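# Seat two raised potentiometer knobs onto their collars

## Task

On the circuit board there are two potentiometers whose knobs sit raised. Press each knob down until it rests on the collar of its own potentiometer. Neither potentiometer may be pushed out of the board; if one is, the task fails. Both knobs must stay seated on their own after the robot lets go, so anything held in place only by a gripper does not count. When finished, release and move both grippers away.

## Robot and tools

Robot: two FANUC CRX arms, left_arm and right_arm, each with a Robotiq two-finger gripper (140 mm opening). Base positions in the scene frame: left_arm at (-0.053, +0.381, 0), right_arm at (+0.015, -0.493, 0). The scene frame has its origin on the table top between the arms, +x pointing out over the table, +z up, and left_arm on the +y side. The names left and right do not refer to sides of any image.

Gripper axes: fingers point along the gripper's +z, and they open and close along its y. The reported end_effector_position is the spot between the pads when closed; closed fingertips extend about 33 mm past it (about 9 mm when fully open). Closing pushes the tips roughly 24 mm further out, so keep that clearance above a surface. Reported hand positions can be somewhat off, more so at long reach.

Cameras: cam_low (504x504, fixed), cam_left_wrist and cam_right_wrist (616x616, fisheye, mounted on each hand). Calibration is given per camera; results list any camera whose numbers changed. show_instructions returns the reference images for the scene (no motion, no camera images). zoom_image takes camera (one of the three names) and region [x0, y0, x1, y1] in that camera's pixels, origin top-left, at most 504 by 504, and returns a finer view of the latest image. read_manual returns only licence text.

Row layout, used by both execute_actions and move: one flat list of 18 numbers, each between -1 and 1, covering both arms even if only one moves. Order: left dx, dy, dz, rx, ry, rz, left gripper position, force_limit, speed, then the same nine for the right arm. dx to rz are an offset, not a pose: a target relative to that gripper's measured pose at the start of the action, expressed in the gripper's own axes. Scale: 1.0 equals 0.6 m of translation or 180 degrees; rx, ry, rz form a single rotation vector. Gripper position: +1 fully open, about -0.8 where the pads touch, -1 closes until blocked. force_limit: about 14 N at -1, 60 N at 0, 107 N at +1. speed: gap change of roughly 30 mm/s at -1, 140 at 0, 250 at +1. The last three numbers are always commands; to keep a gripper unchanged, repeat them.

execute_actions(actions): a list of actions; each action is a table of up to 15 rows, each row lasting one 1/30 s step. A short table repeats its final row to fill 15 steps. Every row is measured from the pose at the start of that action, not from the previous row. For the first action of a call, the start is the last pose reported in this scene. An empty list just returns state and images.

move(target, speed, stop_force, blocking): target is one 18-number row as above, offsets taken from the last reported pose. Each gripper travels a straight line to its target; both arms finish together, within 0.5 to 10 s (cut off at 10 s). speed is path top speed in m/s, 0.002 to 0.5, default 0.25; rotation capped at twice that in rad/s. stop_force, in N from 20 to 80, shared by both arms, ends an arm's path when push against its motion rises by that amount for two steps; the arm then backs to its pose two steps earlier and holds. It is not allowed in the first 0.2 s of a scene, nor with blocking=false, and is unreliable if the gripper rotates in the move or the arm is stretched out. Omit it when lifting off something the gripper is pressing. An arm whose target is within 1.5 mm and 0.5 degrees is treated as still. blocking=false returns after 0.5 s while motion continues; then use wait or stop before sending more.

wait(seconds), 0 to 10: lets the scene run with the last commands held. stop(): brakes a running move. finished_scene(scene): ends the scene irreversibly; the knobs must already be seated and stay so.

Reading results: the state line gives each gripper's position (m) and quat_wxyz. Hand target lines show where the controller is driving. object_status: 0 moving, 1 blocked while opening, 2 blocked while closing (a grip), 3 reached the requested position or pads met. position_measured is in counts, 3 open to 230 closed. A move adds a move: line with an ending such as done, off_target, moving, held, contact or fault, plus limits (paced means the command was clipped; held means a check blocked steps). pose unreachable means the clearance check altered that arm's command. MOTOR HOT warns of heating.

Motion limits: each step the command is clipped to 70 mm and 16 degrees from the measured pose, so long moves take several actions; position wins over orientation if both cannot be met.

Cautions: the arms are stiff, so pressing even slightly beyond contact can cause a fault stop (torque at load limits, or 150 N external force), freezing the arm for 10 s. Approach the knobs slowly, ideally with stop_force and a low speed, and press only enough to seat the knob without forcing the potentiometer out of the board. Keep the arms from colliding with each other. Do not knock anything off the table. Loose parts may occasionally be nudged by outside disturbances. Release and lift clear before ending.

Each tool is called after "Call:" by a JSON object that holds its "api" and its "payload".

Reference images:

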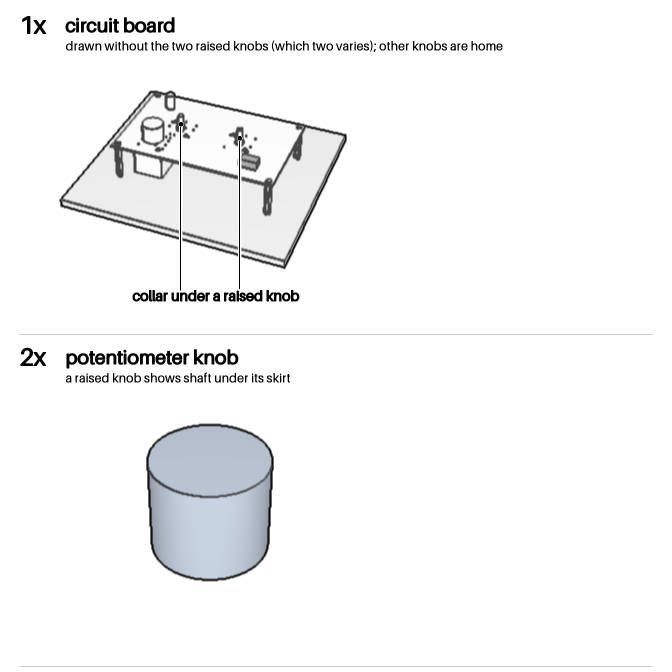

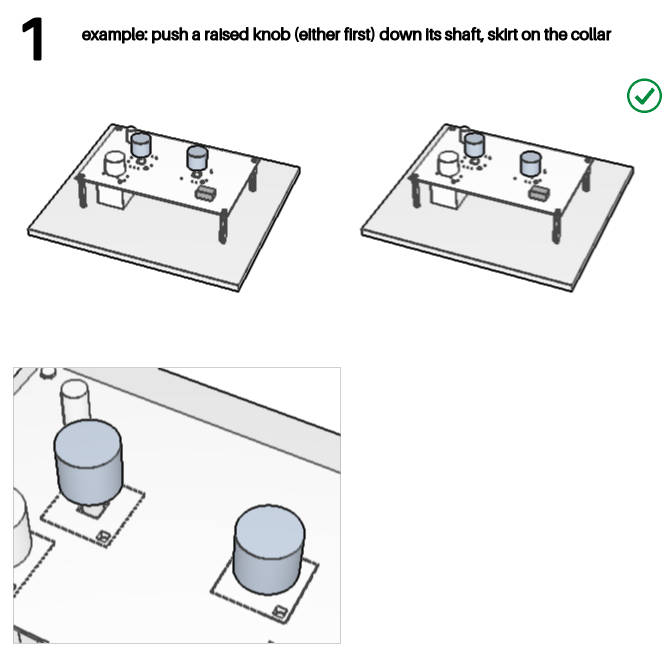

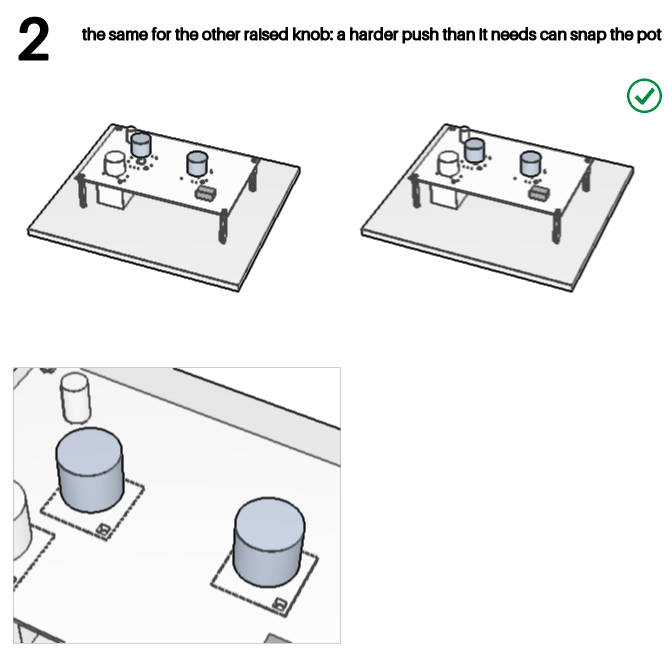

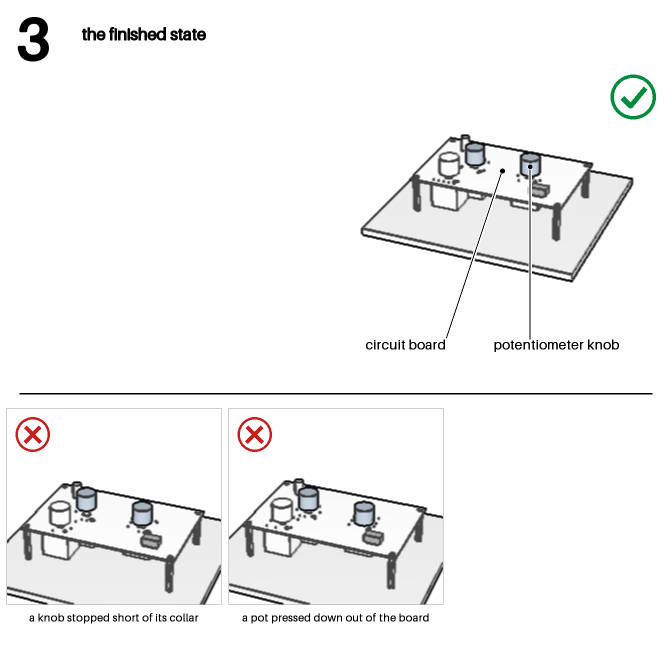

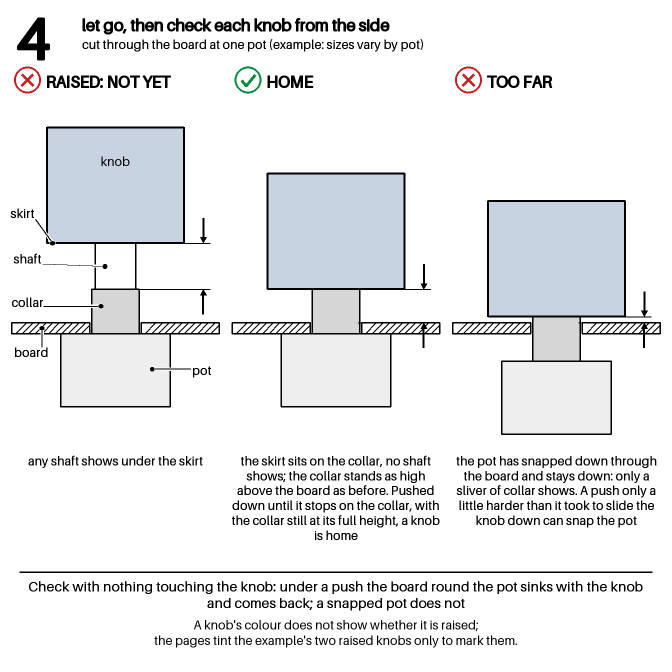

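## Session

Call:
{"api": "execute_actions", "payload": {"actions": []}}

Scene clock: 0.00 s.
left_arm: end_effector_position=(+0.0018, +0.5926, +0.1943) position_measured=3 object_status=3 end_effector_quat_wxyz=(+0.046, -0.631, +0.773, +0.048) | right_arm: end_effector_position=(+0.6975, -0.5005, +0.1986) position_measured=3 object_status=3 end_effector_quat_wxyz=(+0.184, +0.291, +0.938, -0.029)
Joint positions: left_arm=[ 2.105 -0.844 -0.656  0.078 -1.65  -2.308] | right_arm=[ 0.448  0.309  0.12   0.285 -1.122 -2.574]
Joint velocities: left_arm=[-0.001 -0.    -0.    -0.001  0.001 -0.   ] | right_arm=[-0.    -0.     0.001 -0.    -0.    -0.   ]
Hand target (left_arm): +0.002, +0.593, +0.194; +0.046, -0.631, +0.773, +0.048
Hand target (right_arm): +0.697, -0.501, +0.199; +0.184, +0.291, +0.938, -0.029

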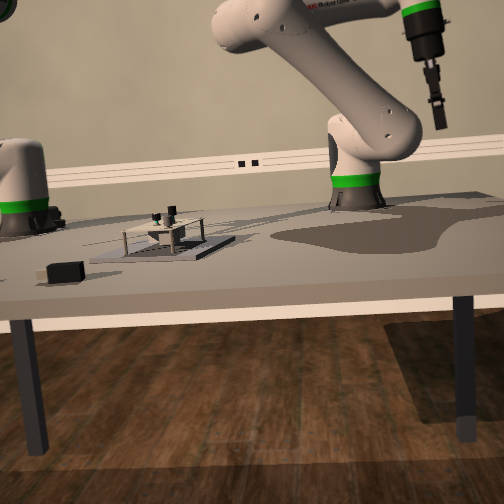

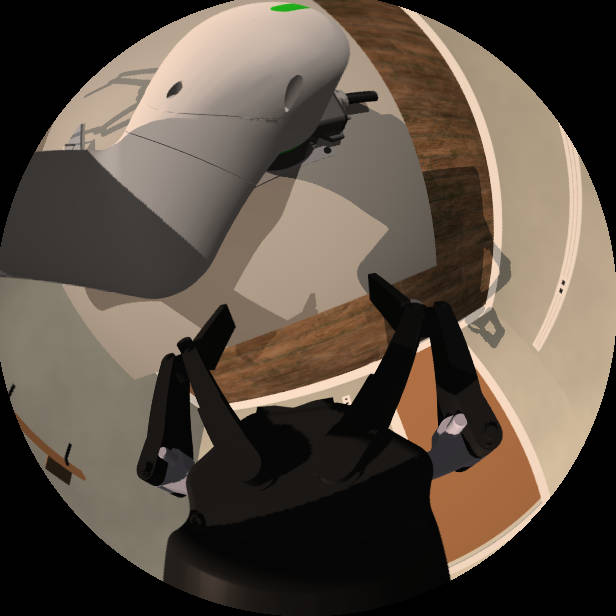

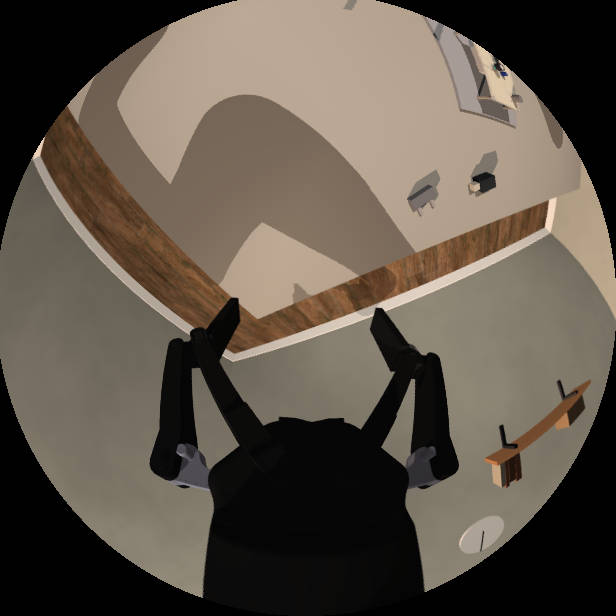

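Call:
{"api": "zoom_image", "payload": {"camera": "cam_low", "region": [115,195,215,265]}}

Region (115, 195, 215, 265) of cam_low's 504x504 image, scaled by 5.040, with more detail than that image has; it fills the top 353 rows of this view, and the rest is white.

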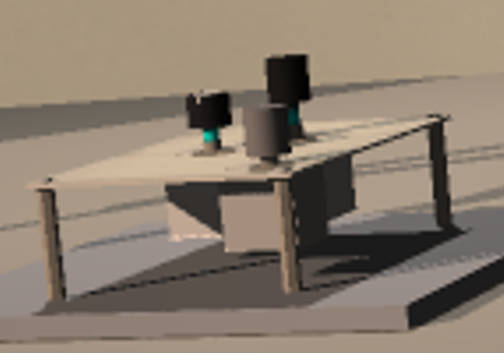

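Call:
{"api": "move", "payload": {"target": [0,0,0,0,0,0,1,0,0,0.653,0.498,-0.225,-0.019,0.1196,-0.189,-1,0,0], "speed": 0.35}}

Call:
{"api": "zoom_image", "payload": {"camera": "cam_right_wrist", "region": [200,130,420,350]}}

Scene clock: 16.00 s.
left_arm: end_effector_position=(+0.0018, +0.5926, +0.1943) position_measured=3 object_status=3 end_effector_quat_wxyz=(+0.046, -0.631, +0.773, +0.048) | right_arm: end_effector_position=(+0.5206, -0.0207, +0.1970) position_measured=233 object_status=3 end_effector_quat_wxyz=(-0.000, +0.000, +1.000, +0.000)
Joint positions: left_arm=[ 2.105 -0.844 -0.656  0.078 -1.65  -2.308] | right_arm=[ 1.078  0.664  0.77  -0.    -1.677 -2.512]
Joint velocities: left_arm=[ 0.001 -0.     0.    -0.    -0.002 -0.001] | right_arm=[ 0.001  0.009  0.016 -0.002 -0.011 -0.   ]
Hand target (left_arm): +0.002, +0.593, +0.194; +0.046, -0.631, +0.773, +0.048
Hand target (right_arm): +0.521, -0.021, +0.197; -0.000, +0.000, +1.000, -0.000
Off the commanded pose (left_arm): 0.000 m, 0 deg.
Off the commanded pose (right_arm): 0.001 m, 0 deg.
move: done
camera_calibration (this result's frames):
cam_left_wrist: T_world_to_cam=[[-0.923172, 0.374507, 0.086596, -0.245625], [0.364931, 0.783142, 0.503502, -0.557484], [0.120748, 0.49642, -0.859644, 0.0471086], [0, 0, 0, 1]] pos_world=[-0.0289992, 0.505192, 0.342461]
cam_right_wrist: T_world_to_cam=[[-0.0707615, 0.997473, 0.0064149, 0.0569058], [0.895791, 0.0607165, 0.440308, -0.540695], [0.438806, 0.0369033, -0.897824, 0.131251], [0, 0, 0, 1]] pos_world=[0.430783, -0.0287765, 0.355548]

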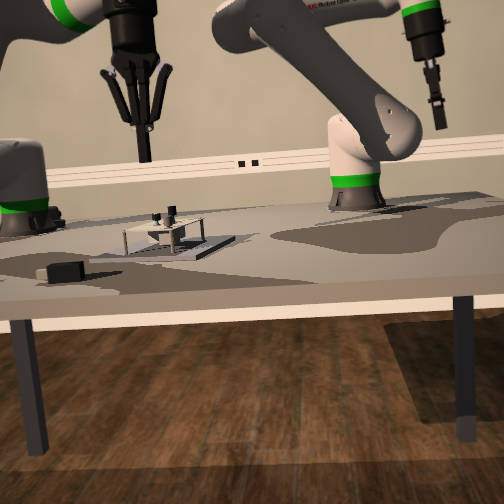

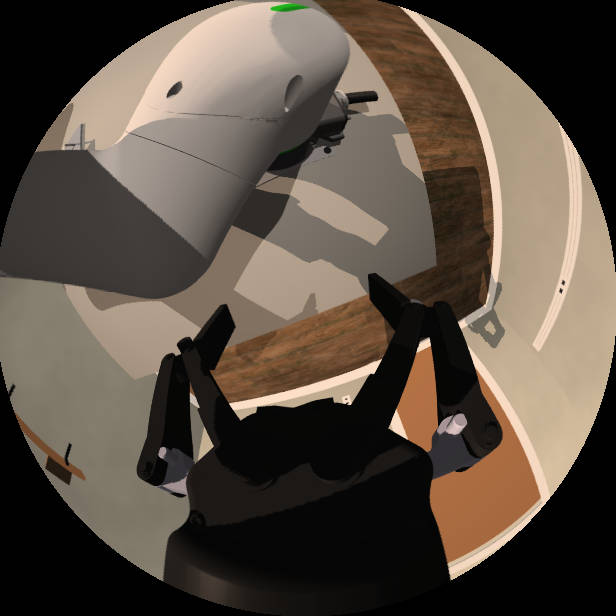

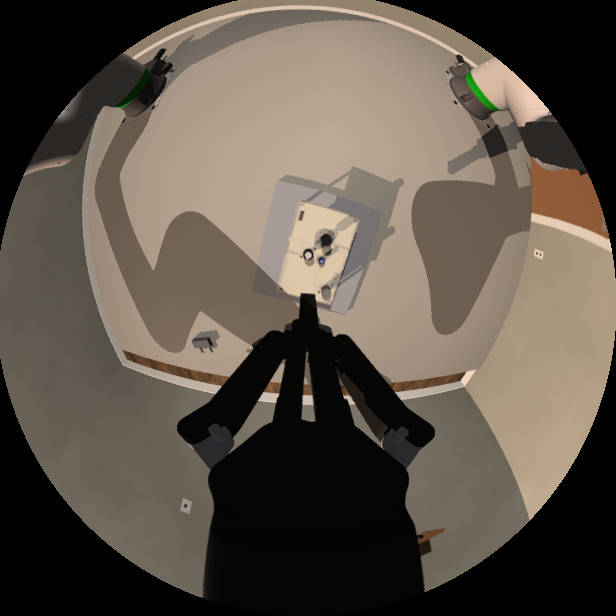

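Region (200, 130, 420, 350) of cam_right_wrist's 616x616 image, scaled by 2.291, with more detail than that image has.

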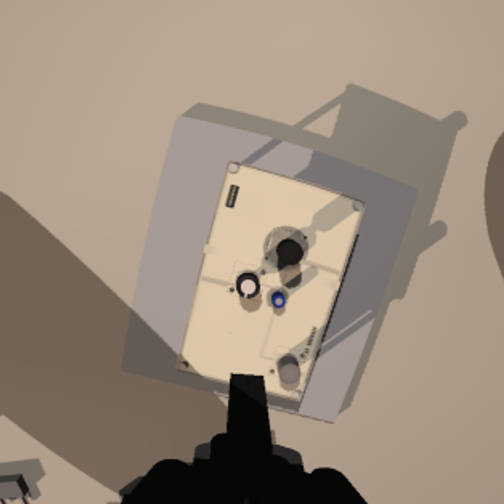

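Call:
{"api": "move", "payload": {"target": [0,0,0,0,0,0,1,0,0,0.103,0.044,0.13,0,0,0,-1,0,0]}}

Call:
{"api": "zoom_image", "payload": {"camera": "cam_low", "region": [140,190,190,235]}}

Call:
{"api": "zoom_image", "payload": {"camera": "cam_right_wrist", "region": [250,240,370,350]}}

Scene clock: 27.87 s.
left_arm: end_effector_position=(+0.0018, +0.5926, +0.1943) position_measured=3 object_status=3 end_effector_quat_wxyz=(+0.046, -0.631, +0.773, +0.048) | right_arm: end_effector_position=(+0.4589, +0.0055, +0.1191) position_measured=233 object_status=3 end_effector_quat_wxyz=(-0.000, +0.001, +1.000, -0.000)
Joint positions: left_arm=[ 2.105 -0.844 -0.656  0.078 -1.65  -2.308] | right_arm=[ 1.177  0.59   0.474 -0.001 -1.455 -2.611]
Joint velocities: left_arm=[-0.001  0.     0.    -0.001 -0.001  0.001] | right_arm=[ 0.001 -0.003 -0.005  0.001  0.006 -0.002]
Hand target (left_arm): +0.002, +0.593, +0.194; +0.046, -0.631, +0.773, +0.048
Hand target (right_arm): +0.459, +0.006, +0.119; -0.000, +0.001, +1.000, -0.000
Off the commanded pose (left_arm): 0.000 m, 0 deg.
Off the commanded pose (right_arm): 0.000 m, 0 deg.
move: done
camera_calibration (this result's frames):
cam_left_wrist: T_world_to_cam=[[-0.923172, 0.374507, 0.086596, -0.245625], [0.364931, 0.783142, 0.503502, -0.557484], [0.120748, 0.49642, -0.859644, 0.0471087], [0, 0, 0, 1]] pos_world=[-0.0289992, 0.505192, 0.342461]
cam_right_wrist: T_world_to_cam=[[-0.0701648, 0.997517, 0.00606037, 0.0267016], [0.895918, 0.0603446, 0.440101, -0.45265], [0.438643, 0.0363092, -0.897928, 0.0874581], [0, 0, 0, 1]] pos_world=[0.369048, -0.00249587, 0.277581]

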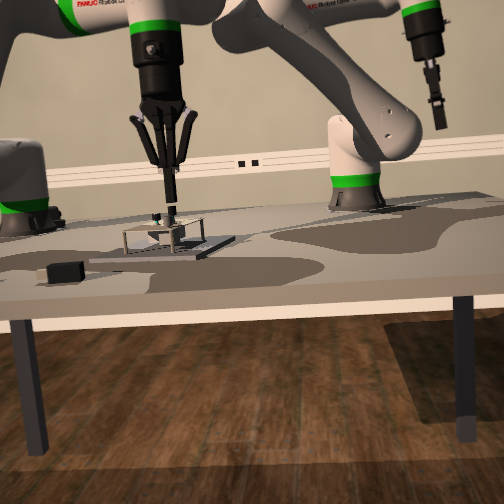

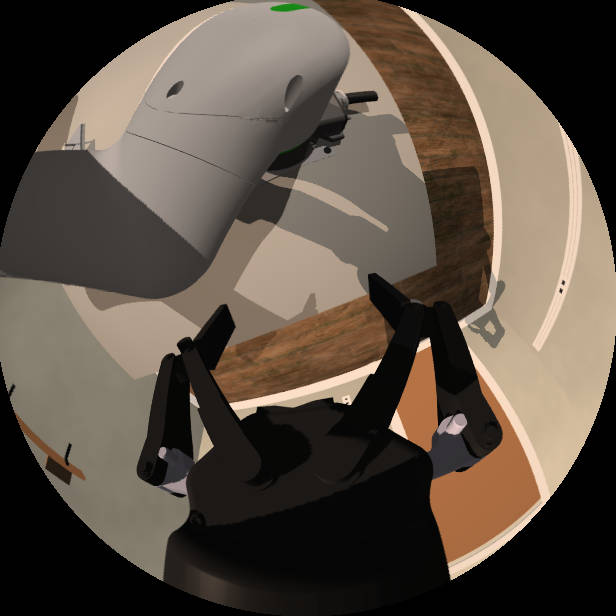

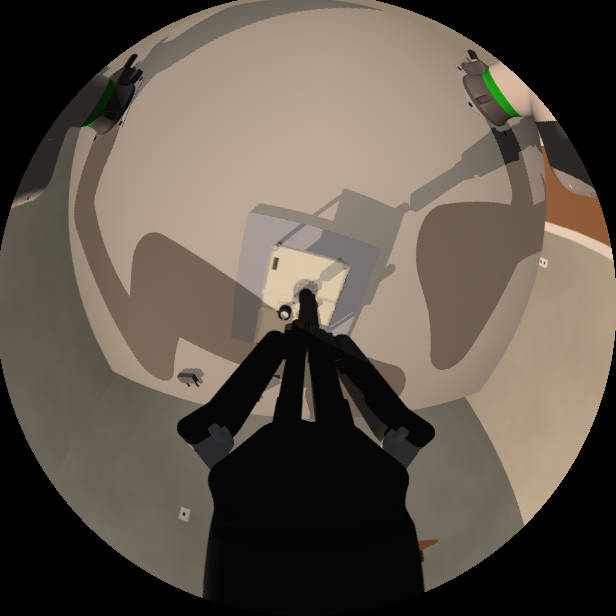

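Region (140, 190, 190, 235) of cam_low's 504x504 image, scaled by 10.080, with more detail than that image has; it fills the top 454 rows of this view, and the rest is white.

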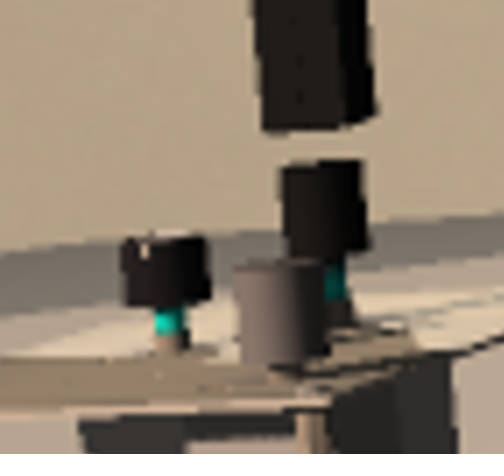

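Region (250, 240, 370, 350) of cam_right_wrist's 616x616 image, scaled by 4.200, with more detail than that image has; it fills the top 462 rows of this view, and the rest is white.

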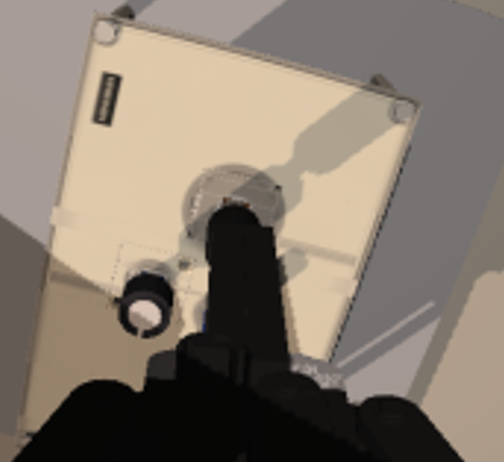

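Call:
{"api": "move", "payload": {"target": [0,0,0,0,0,0,1,0,0,0,0,0.024,0,0,0,-1,0,0], "speed": 0.006, "stop_force": 20}}

Call:
{"api": "zoom_image", "payload": {"camera": "cam_low", "region": [140,190,190,235]}}

action 0: stop_force needs each arm's force reading of the 0.2 s before this call, and left_arm is near a pose that gives none; nothing of the call was run and nothing moved

Region (140, 190, 190, 235) of cam_low's 504x504 image, scaled by 10.080, with more detail than that image has; it fills the top 454 rows of this view, and the rest is white.

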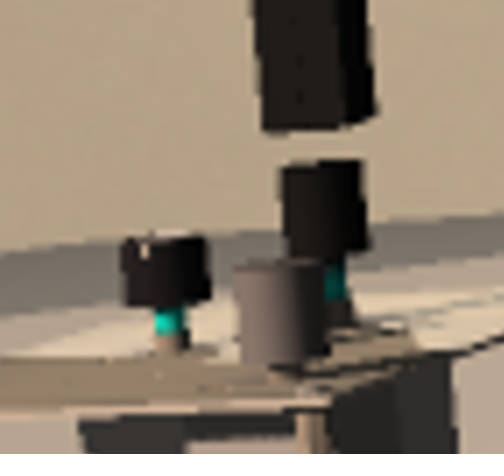

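Move left outward (its −x ≈ world +y).

Call:
{"api": "move", "payload": {"target": [-0.3,0,0,0,0,0,1,0,0,0,0,0.009,0,0,0,-1,0,0]}}

Call:
{"api": "move", "payload": {"target": [0,0,0,0,0,0,1,0,0,0,0,0.015,0,0,0,-1,0,0], "speed": 0.005, "stop_force": 20}}

Call:
{"api": "zoom_image", "payload": {"camera": "cam_low", "region": [140,190,190,235]}}

Scene clock: 39.27 s.
left_arm: end_effector_position=(+0.0374, +0.7673, +0.2182) position_measured=3 object_status=3 end_effector_quat_wxyz=(+0.046, -0.631, +0.773, +0.049) | right_arm: end_effector_position=(+0.4589, +0.0054, +0.1137) position_measured=233 object_status=3 end_effector_quat_wxyz=(-0.000, +0.001, +1.000, -0.000)
Joint positions: left_arm=[ 1.686 -0.258 -0.289  0.027 -1.408 -1.903] | right_arm=[ 1.177  0.592  0.464 -0.    -1.443 -2.612]
Joint velocities: left_arm=[-0.005  0.009  0.009 -0.006 -0.006  0.006] | right_arm=[ 0. -0. -0.  0.  0. -0.]
Hand target (left_arm): +0.037, +0.767, +0.218; +0.046, -0.631, +0.773, +0.049
Hand target (right_arm): +0.459, +0.005, +0.114; -0.000, +0.001, +1.000, -0.000
Off the commanded pose (left_arm): 0.000 m, 0 deg.
Off the commanded pose (right_arm): 0.000 m, 0 deg.
move: done
camera_calibration (this result's frames):
cam_left_wrist: T_world_to_cam=[[-0.922784, 0.375172, 0.087839, -0.280974], [0.366026, 0.782275, 0.504054, -0.718813], [0.120393, 0.497284, -0.859194, -0.0241271], [0, 0, 0, 1]] pos_world=[0.00673082, 0.679721, 0.366271]
cam_right_wrist: T_world_to_cam=[[-0.0699704, 0.997531, 0.00600857, 0.0266875], [0.895895, 0.06019, 0.440169, -0.450301], [0.438721, 0.0361819, -0.897895, 0.0825701], [0, 0, 0, 1]] pos_world=[0.369065, -0.00250553, 0.272188]

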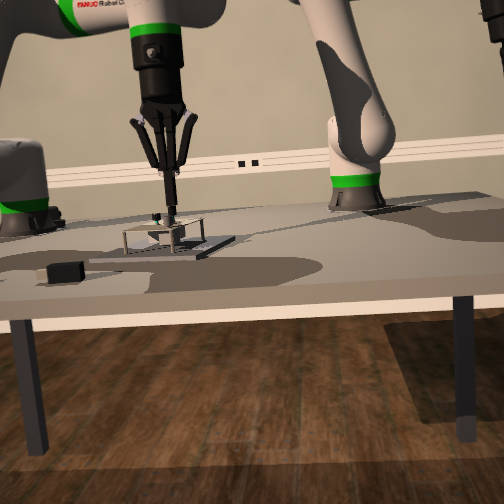

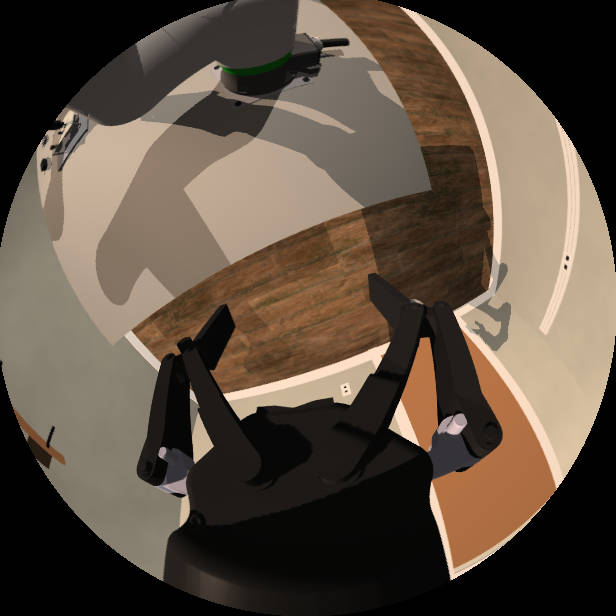

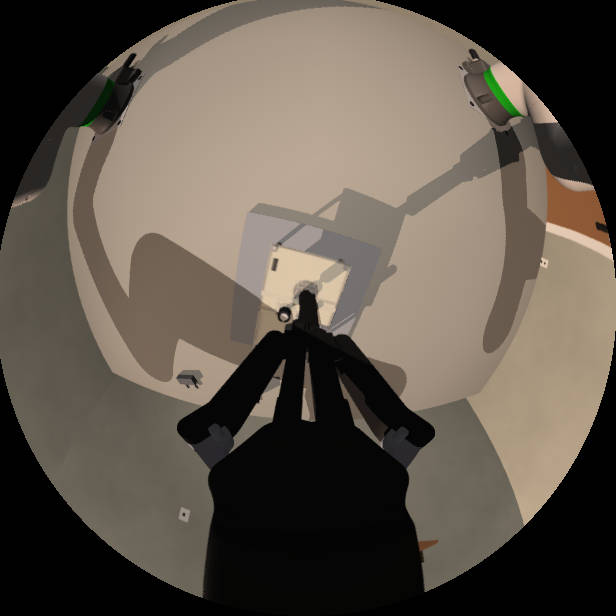

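Scene clock: 41.30 s.
left_arm: end_effector_position=(+0.0374, +0.7673, +0.2182) position_measured=3 object_status=3 end_effector_quat_wxyz=(+0.046, -0.631, +0.773, +0.049) | right_arm: end_effector_position=(+0.4589, +0.0054, +0.1047) position_measured=233 object_status=3 end_effector_quat_wxyz=(-0.000, +0.001, +1.000, -0.000)
Joint positions: left_arm=[ 1.686 -0.258 -0.289  0.027 -1.408 -1.903] | right_arm=[ 1.177  0.596  0.448 -0.    -1.424 -2.612]
Joint velocities: left_arm=[ 0.001  0.     0.001 -0.    -0.     0.001] | right_arm=[-0.002  0.001 -0.001  0.     0.001  0.   ]
Hand target (left_arm): +0.037, +0.767, +0.218; +0.046, -0.631, +0.773, +0.049
Hand target (right_arm): +0.459, +0.005, +0.105; -0.000, +0.001, +1.000, -0.000
Off the commanded pose (left_arm): 0.000 m, 0 deg.
Off the commanded pose (right_arm): 0.000 m, 0 deg.
move: done
camera_calibration (this result's frames):
cam_left_wrist: T_world_to_cam=[[-0.922784, 0.375172, 0.0878389, -0.280974], [0.366026, 0.782275, 0.504054, -0.718813], [0.120393, 0.497284, -0.859194, -0.0241271], [0, 0, 0, 1]] pos_world=[0.00673081, 0.679721, 0.366271]
cam_right_wrist: T_world_to_cam=[[-0.06993, 0.997534, 0.00600554, 0.0267563], [0.895898, 0.060155, 0.440169, -0.446366], [0.438722, 0.0361613, -0.897895, 0.074533], [0, 0, 0, 1]] pos_world=[0.36907, -0.00253437, 0.263238]

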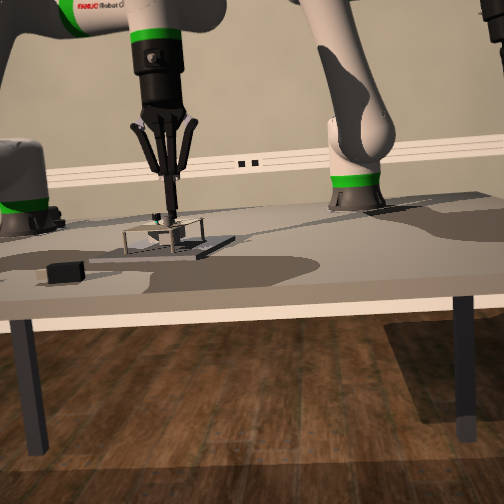

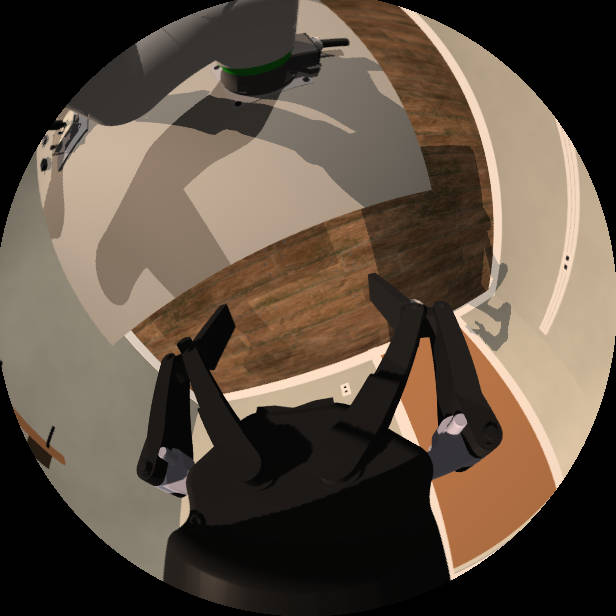

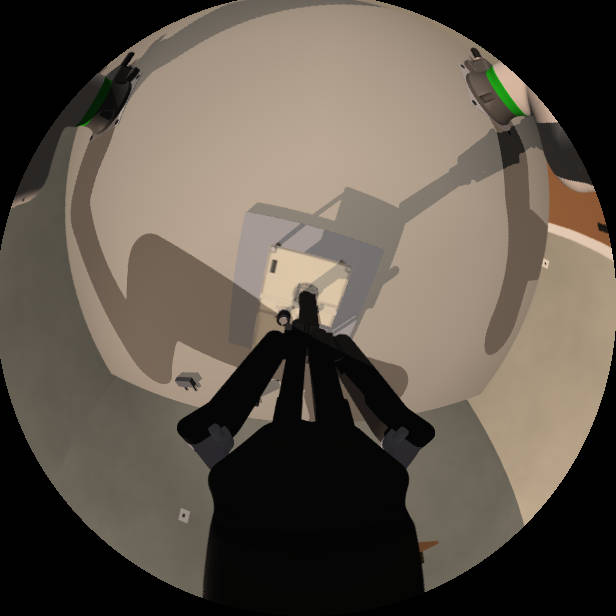

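Region (140, 190, 190, 235) of cam_low's 504x504 image, scaled by 10.080, with more detail than that image has; it fills the top 454 rows of this view, and the rest is white.

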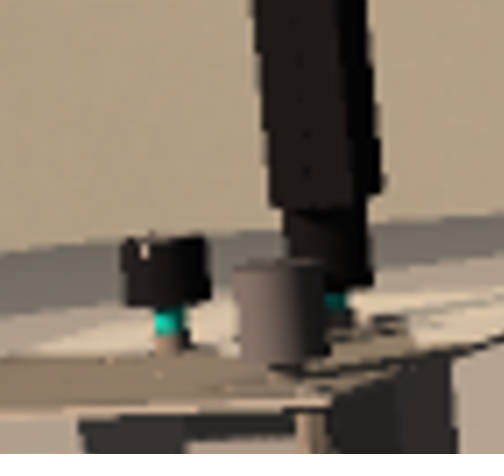

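Call:
{"api": "move", "payload": {"target": [0,0,0,0,0,0,1,0,0,0,0,0.005,0,0,0,-1,0,0], "speed": 0.004}}

Call:
{"api": "zoom_image", "payload": {"camera": "cam_low", "region": [140,190,190,235]}}

Scene clock: 47.43 s.
left_arm: end_effector_position=(+0.0374, +0.7673, +0.2182) position_measured=3 object_status=3 end_effector_quat_wxyz=(+0.046, -0.631, +0.773, +0.049) | right_arm: end_effector_position=(+0.4589, +0.0054, +0.1018) position_measured=233 object_status=3 end_effector_quat_wxyz=(-0.000, +0.001, +1.000, -0.000)
Joint positions: left_arm=[ 1.686 -0.258 -0.289  0.027 -1.408 -1.903] | right_arm=[ 1.177  0.597  0.443 -0.    -1.418 -2.612]
Joint velocities: left_arm=[-0.     0.    -0.001  0.001  0.001  0.   ] | right_arm=[ 0.001  0.    -0.001  0.     0.001  0.   ]
Hand target (left_arm): +0.037, +0.767, +0.218; +0.046, -0.631, +0.773, +0.049
Hand target (right_arm): +0.459, +0.005, +0.102; -0.000, +0.001, +1.000, -0.000
Off the commanded pose (left_arm): 0.000 m, 0 deg.
Off the commanded pose (right_arm): 0.000 m, 0 deg.
move: done
camera_calibration (this result's frames):
cam_left_wrist: T_world_to_cam=[[-0.922784, 0.375171, 0.0878388, -0.280974], [0.366026, 0.782275, 0.504054, -0.718813], [0.120393, 0.497285, -0.859194, -0.0241273], [0, 0, 0, 1]] pos_world=[0.00673083, 0.679721, 0.366271]
cam_right_wrist: T_world_to_cam=[[-0.0699162, 0.997535, 0.00600387, 0.0267787], [0.895899, 0.0601434, 0.440168, -0.445065], [0.438722, 0.0361537, -0.897895, 0.071875], [0, 0, 0, 1]] pos_world=[0.369072, -0.00254349, 0.260279]

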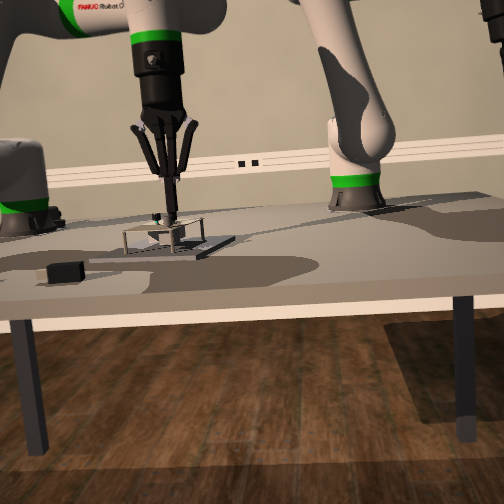

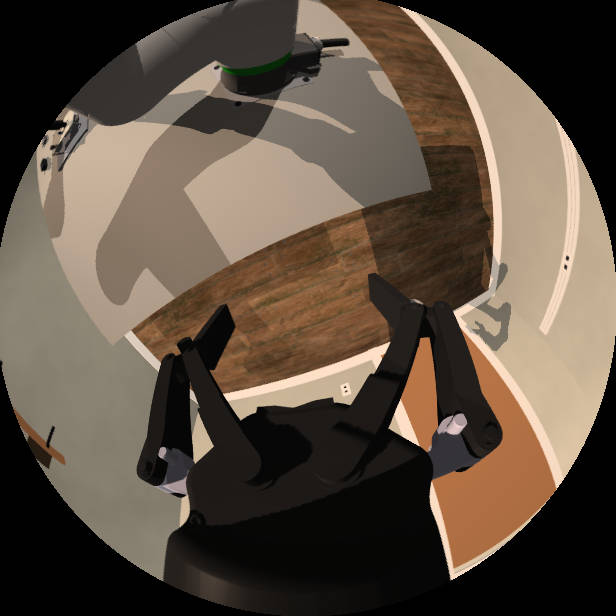

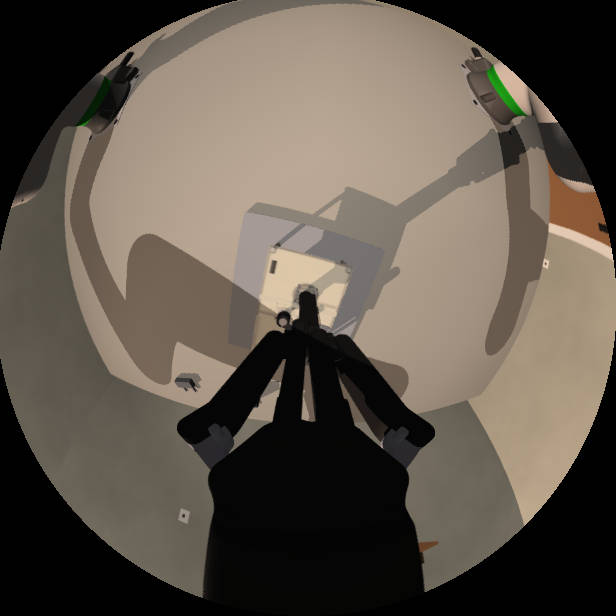

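Region (140, 190, 190, 235) of cam_low's 504x504 image, scaled by 10.080, with more detail than that image has; it fills the top 454 rows of this view, and the rest is white.

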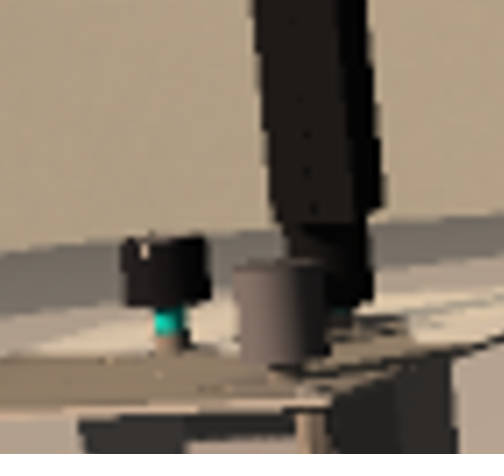

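A teal trace remains; 0.6 mm more.

Call:
{"api": "move", "payload": {"target": [0,0,0,0,0,0,1,0,0,0,0,0.0011,0,0,0,-1,0,0], "speed": 0.002}}

Call:
{"api": "zoom_image", "payload": {"camera": "cam_low", "region": [160,205,185,230]}}

Scene clock: 52.30 s.
left_arm: end_effector_position=(+0.0374, +0.7673, +0.2182) position_measured=3 object_status=3 end_effector_quat_wxyz=(+0.046, -0.631, +0.773, +0.049) | right_arm: end_effector_position=(+0.4589, +0.0054, +0.1011) position_measured=233 object_status=3 end_effector_quat_wxyz=(-0.000, +0.001, +1.000, -0.000)
Joint positions: left_arm=[ 1.686 -0.258 -0.289  0.027 -1.408 -1.903] | right_arm=[ 1.177  0.597  0.442 -0.    -1.416 -2.612]
Joint velocities: left_arm=[ 0.    -0.     0.    -0.     0.001 -0.   ] | right_arm=[ 0.001  0.    -0.001  0.     0.     0.   ]
Hand target (left_arm): +0.037, +0.767, +0.218; +0.046, -0.631, +0.773, +0.049
Hand target (right_arm): +0.459, +0.005, +0.101; -0.000, +0.001, +1.000, -0.000
Off the commanded pose (left_arm): 0.000 m, 0 deg.
Off the commanded pose (right_arm): 0.000 m, 0 deg.
move: done
camera_calibration (this result's frames):
cam_left_wrist: T_world_to_cam=[[-0.922784, 0.375172, 0.087839, -0.280974], [0.366026, 0.782275, 0.504054, -0.718813], [0.120393, 0.497285, -0.859194, -0.0241273], [0, 0, 0, 1]] pos_world=[0.00673079, 0.679721, 0.366271]
cam_right_wrist: T_world_to_cam=[[-0.0699158, 0.997535, 0.00600339, 0.0267836], [0.895899, 0.0601433, 0.440168, -0.444779], [0.438721, 0.0361531, -0.897896, 0.0712945], [0, 0, 0, 1]] pos_world=[0.369072, -0.00254462, 0.259632]

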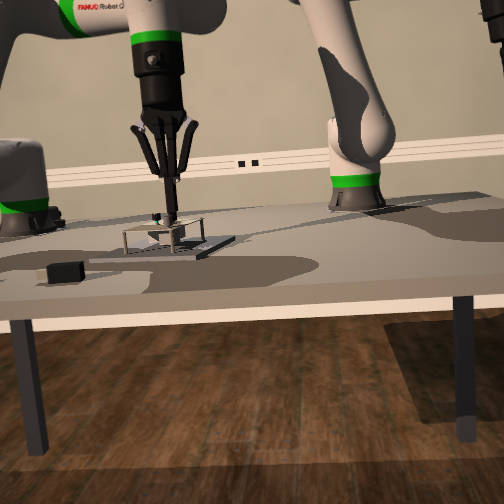

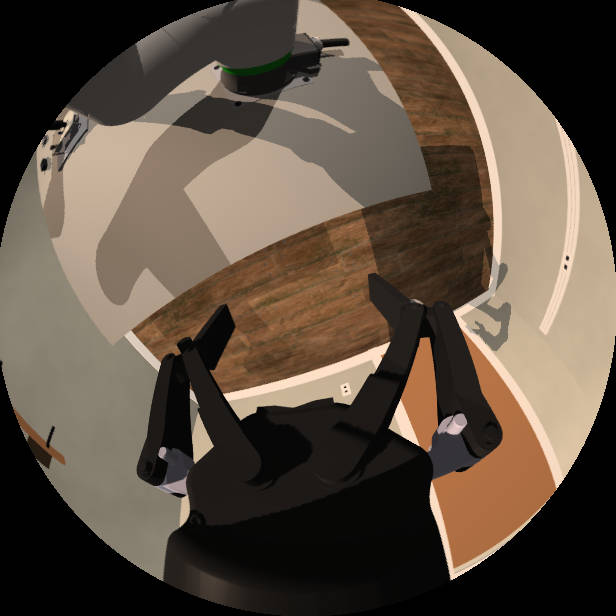

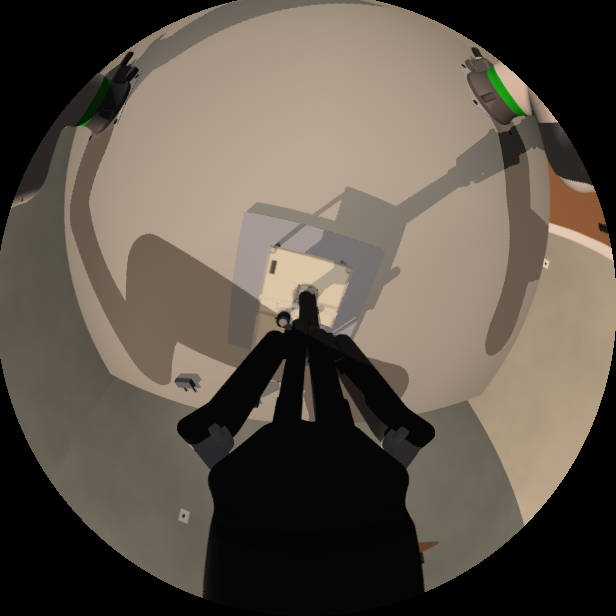

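Region (160, 205, 185, 230) of cam_low's 504x504 image, scaled by 20.160, with more detail than that image has.

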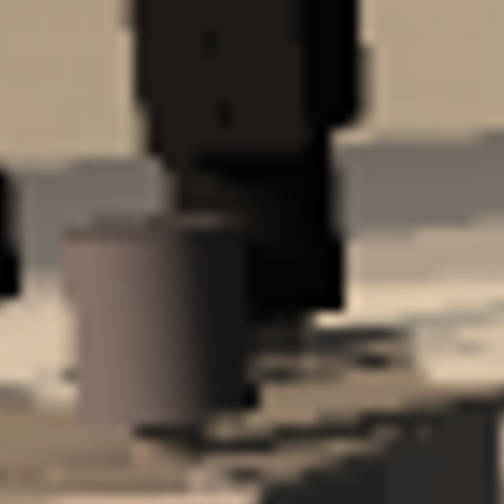

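Call:
{"api": "execute_actions", "payload": {"actions": [[[0,0,0,0,0,0,1,0,0,0,0,0.0005,0,0,0,-1,0,0]],[[0,0,0,0,0,0,1,0,0,0,0,-0.012,0,0,0,-1,0,0]],[[0,0,0,0,0,0,1,0,0,-0.041,-0.042,0,0,0,0,-1,0,0]]]}}

Call:
{"api": "move", "payload": {"target": [0,0,0,0,0,0,1,0,0,0,0,0.018,0,0,0,-1,0,0], "speed": 0.007}}

Call:
{"api": "zoom_image", "payload": {"camera": "cam_low", "region": [140,190,190,235]}}

Scene clock: 60.43 s.
left_arm: end_effector_position=(+0.0374, +0.7673, +0.2182) position_measured=3 object_status=3 end_effector_quat_wxyz=(+0.046, -0.631, +0.773, +0.049) | right_arm: end_effector_position=(+0.4835, -0.0198, +0.1082) position_measured=233 object_status=3 end_effector_quat_wxyz=(-0.000, +0.001, +1.000, -0.000)
Joint positions: left_arm=[ 1.686 -0.258 -0.289  0.027 -1.408 -1.903] | right_arm=[ 1.124  0.59   0.447 -0.    -1.429 -2.56 ]
Joint velocities: left_arm=[-0.     0.     0.    -0.001  0.     0.   ] | right_arm=[-0.004  0.004  0.003 -0.004  0.     0.004]
Hand target (left_arm): +0.037, +0.767, +0.218; +0.046, -0.631, +0.773, +0.049
Hand target (right_arm): +0.484, -0.020, +0.108; -0.000, +0.001, +1.000, -0.000
Off the commanded pose (left_arm): 0.000 m, 0 deg.
Off the commanded pose (right_arm): 0.000 m, 0 deg.
camera_calibration (this result's frames):
cam_left_wrist: T_world_to_cam=[[-0.922784, 0.375172, 0.0878389, -0.280974], [0.366026, 0.782275, 0.504054, -0.718813], [0.120393, 0.497285, -0.859194, -0.0241273], [0, 0, 0, 1]] pos_world=[0.00673083, 0.679721, 0.366271]
cam_right_wrist: T_world_to_cam=[[-0.0699603, 0.997531, 0.00609211, 0.0535621], [0.895732, 0.0601305, 0.440509, -0.468318], [0.439056, 0.0362751, -0.897727, 0.0675865], [0, 0, 0, 1]] pos_world=[0.39356, -0.0277214, 0.266647]

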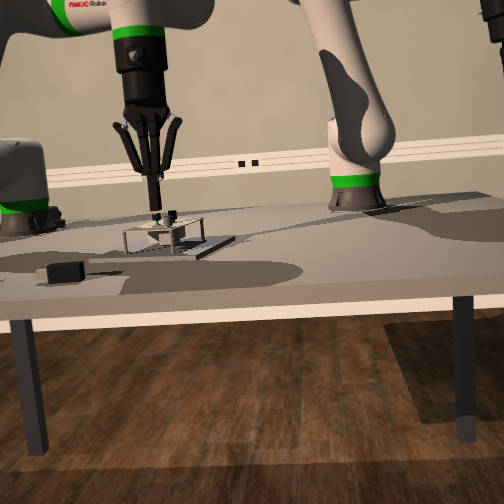

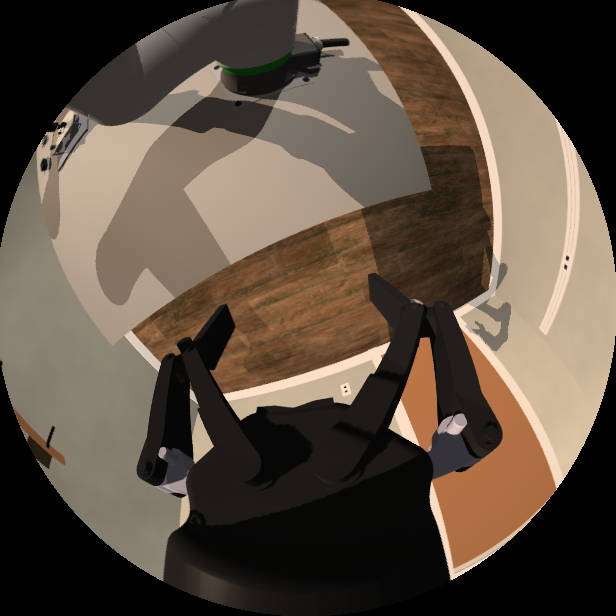

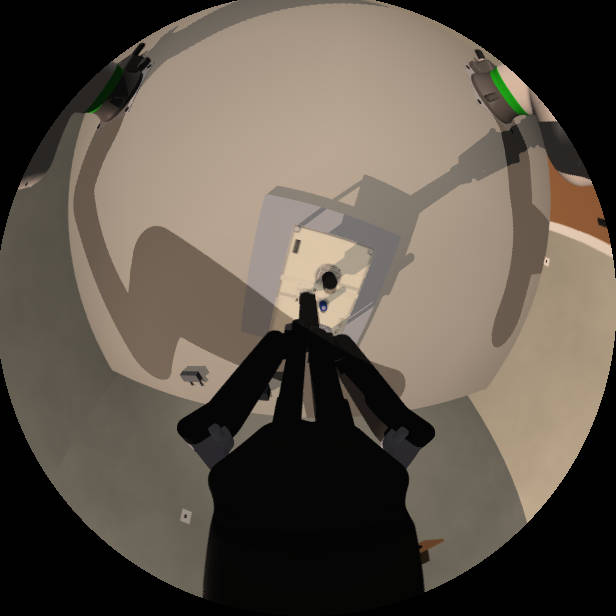

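Scene clock: 62.20 s.
left_arm: end_effector_position=(+0.0374, +0.7673, +0.2182) position_measured=3 object_status=3 end_effector_quat_wxyz=(+0.046, -0.631, +0.773, +0.049) | right_arm: end_effector_position=(+0.4835, -0.0198, +0.0974) position_measured=233 object_status=3 end_effector_quat_wxyz=(-0.000, +0.001, +1.000, -0.000)
Joint positions: left_arm=[ 1.686 -0.258 -0.289  0.027 -1.408 -1.903] | right_arm=[ 1.124  0.594  0.429 -0.    -1.406 -2.559]
Joint velocities: left_arm=[ 0.001  0.    -0.     0.     0.     0.001] | right_arm=[ 0.     0.001 -0.002 -0.     0.002 -0.   ]
Hand target (left_arm): +0.037, +0.767, +0.218; +0.046, -0.631, +0.773, +0.049
Hand target (right_arm): +0.483, -0.020, +0.097; -0.000, +0.001, +1.000, -0.000
Off the commanded pose (left_arm): 0.000 m, 0 deg.
Off the commanded pose (right_arm): 0.000 m, 0 deg.
move: done
camera_calibration (this result's frames):
cam_left_wrist: T_world_to_cam=[[-0.922784, 0.375172, 0.087839, -0.280974], [0.366026, 0.782275, 0.504054, -0.718813], [0.120393, 0.497285, -0.859194, -0.0241273], [0, 0, 0, 1]] pos_world=[0.00673079, 0.679721, 0.366271]
cam_right_wrist: T_world_to_cam=[[-0.069989, 0.997529, 0.00607014, 0.0536799], [0.895717, 0.0601649, 0.440535, -0.463597], [0.439081, 0.0362697, -0.897715, 0.0579428], [0, 0, 0, 1]] pos_world=[0.393567, -0.0277566, 0.255921]

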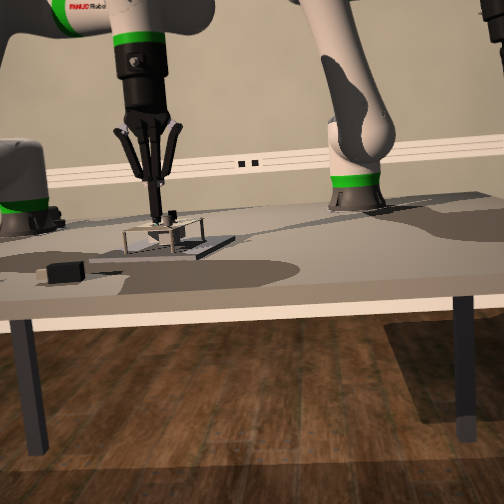

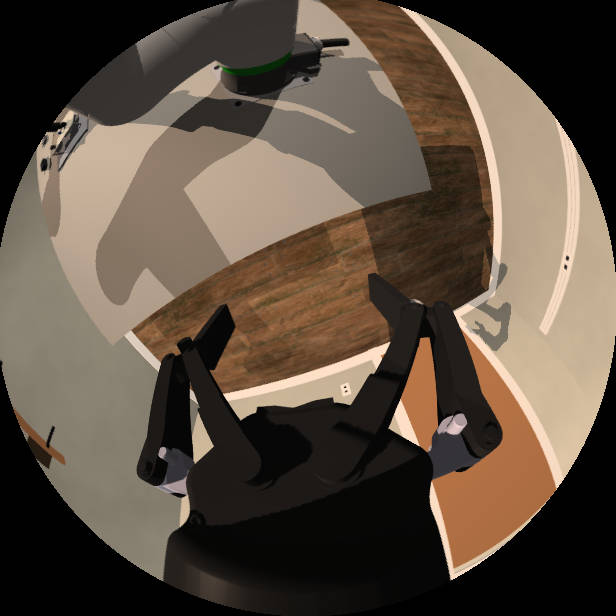

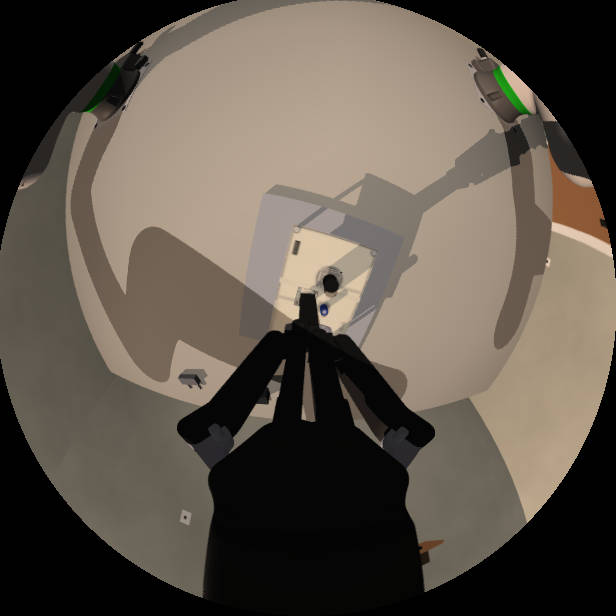

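Region (140, 190, 190, 235) of cam_low's 504x504 image, scaled by 10.080, with more detail than that image has; it fills the top 454 rows of this view, and the rest is white.

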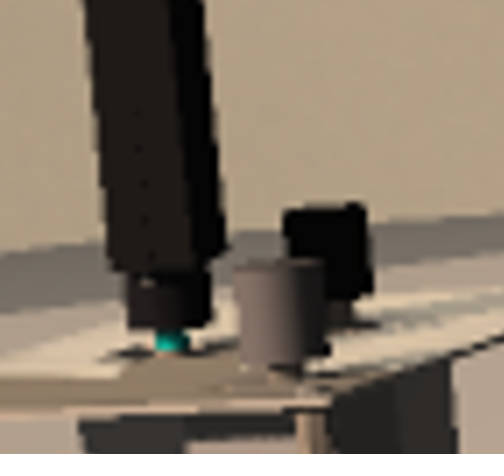

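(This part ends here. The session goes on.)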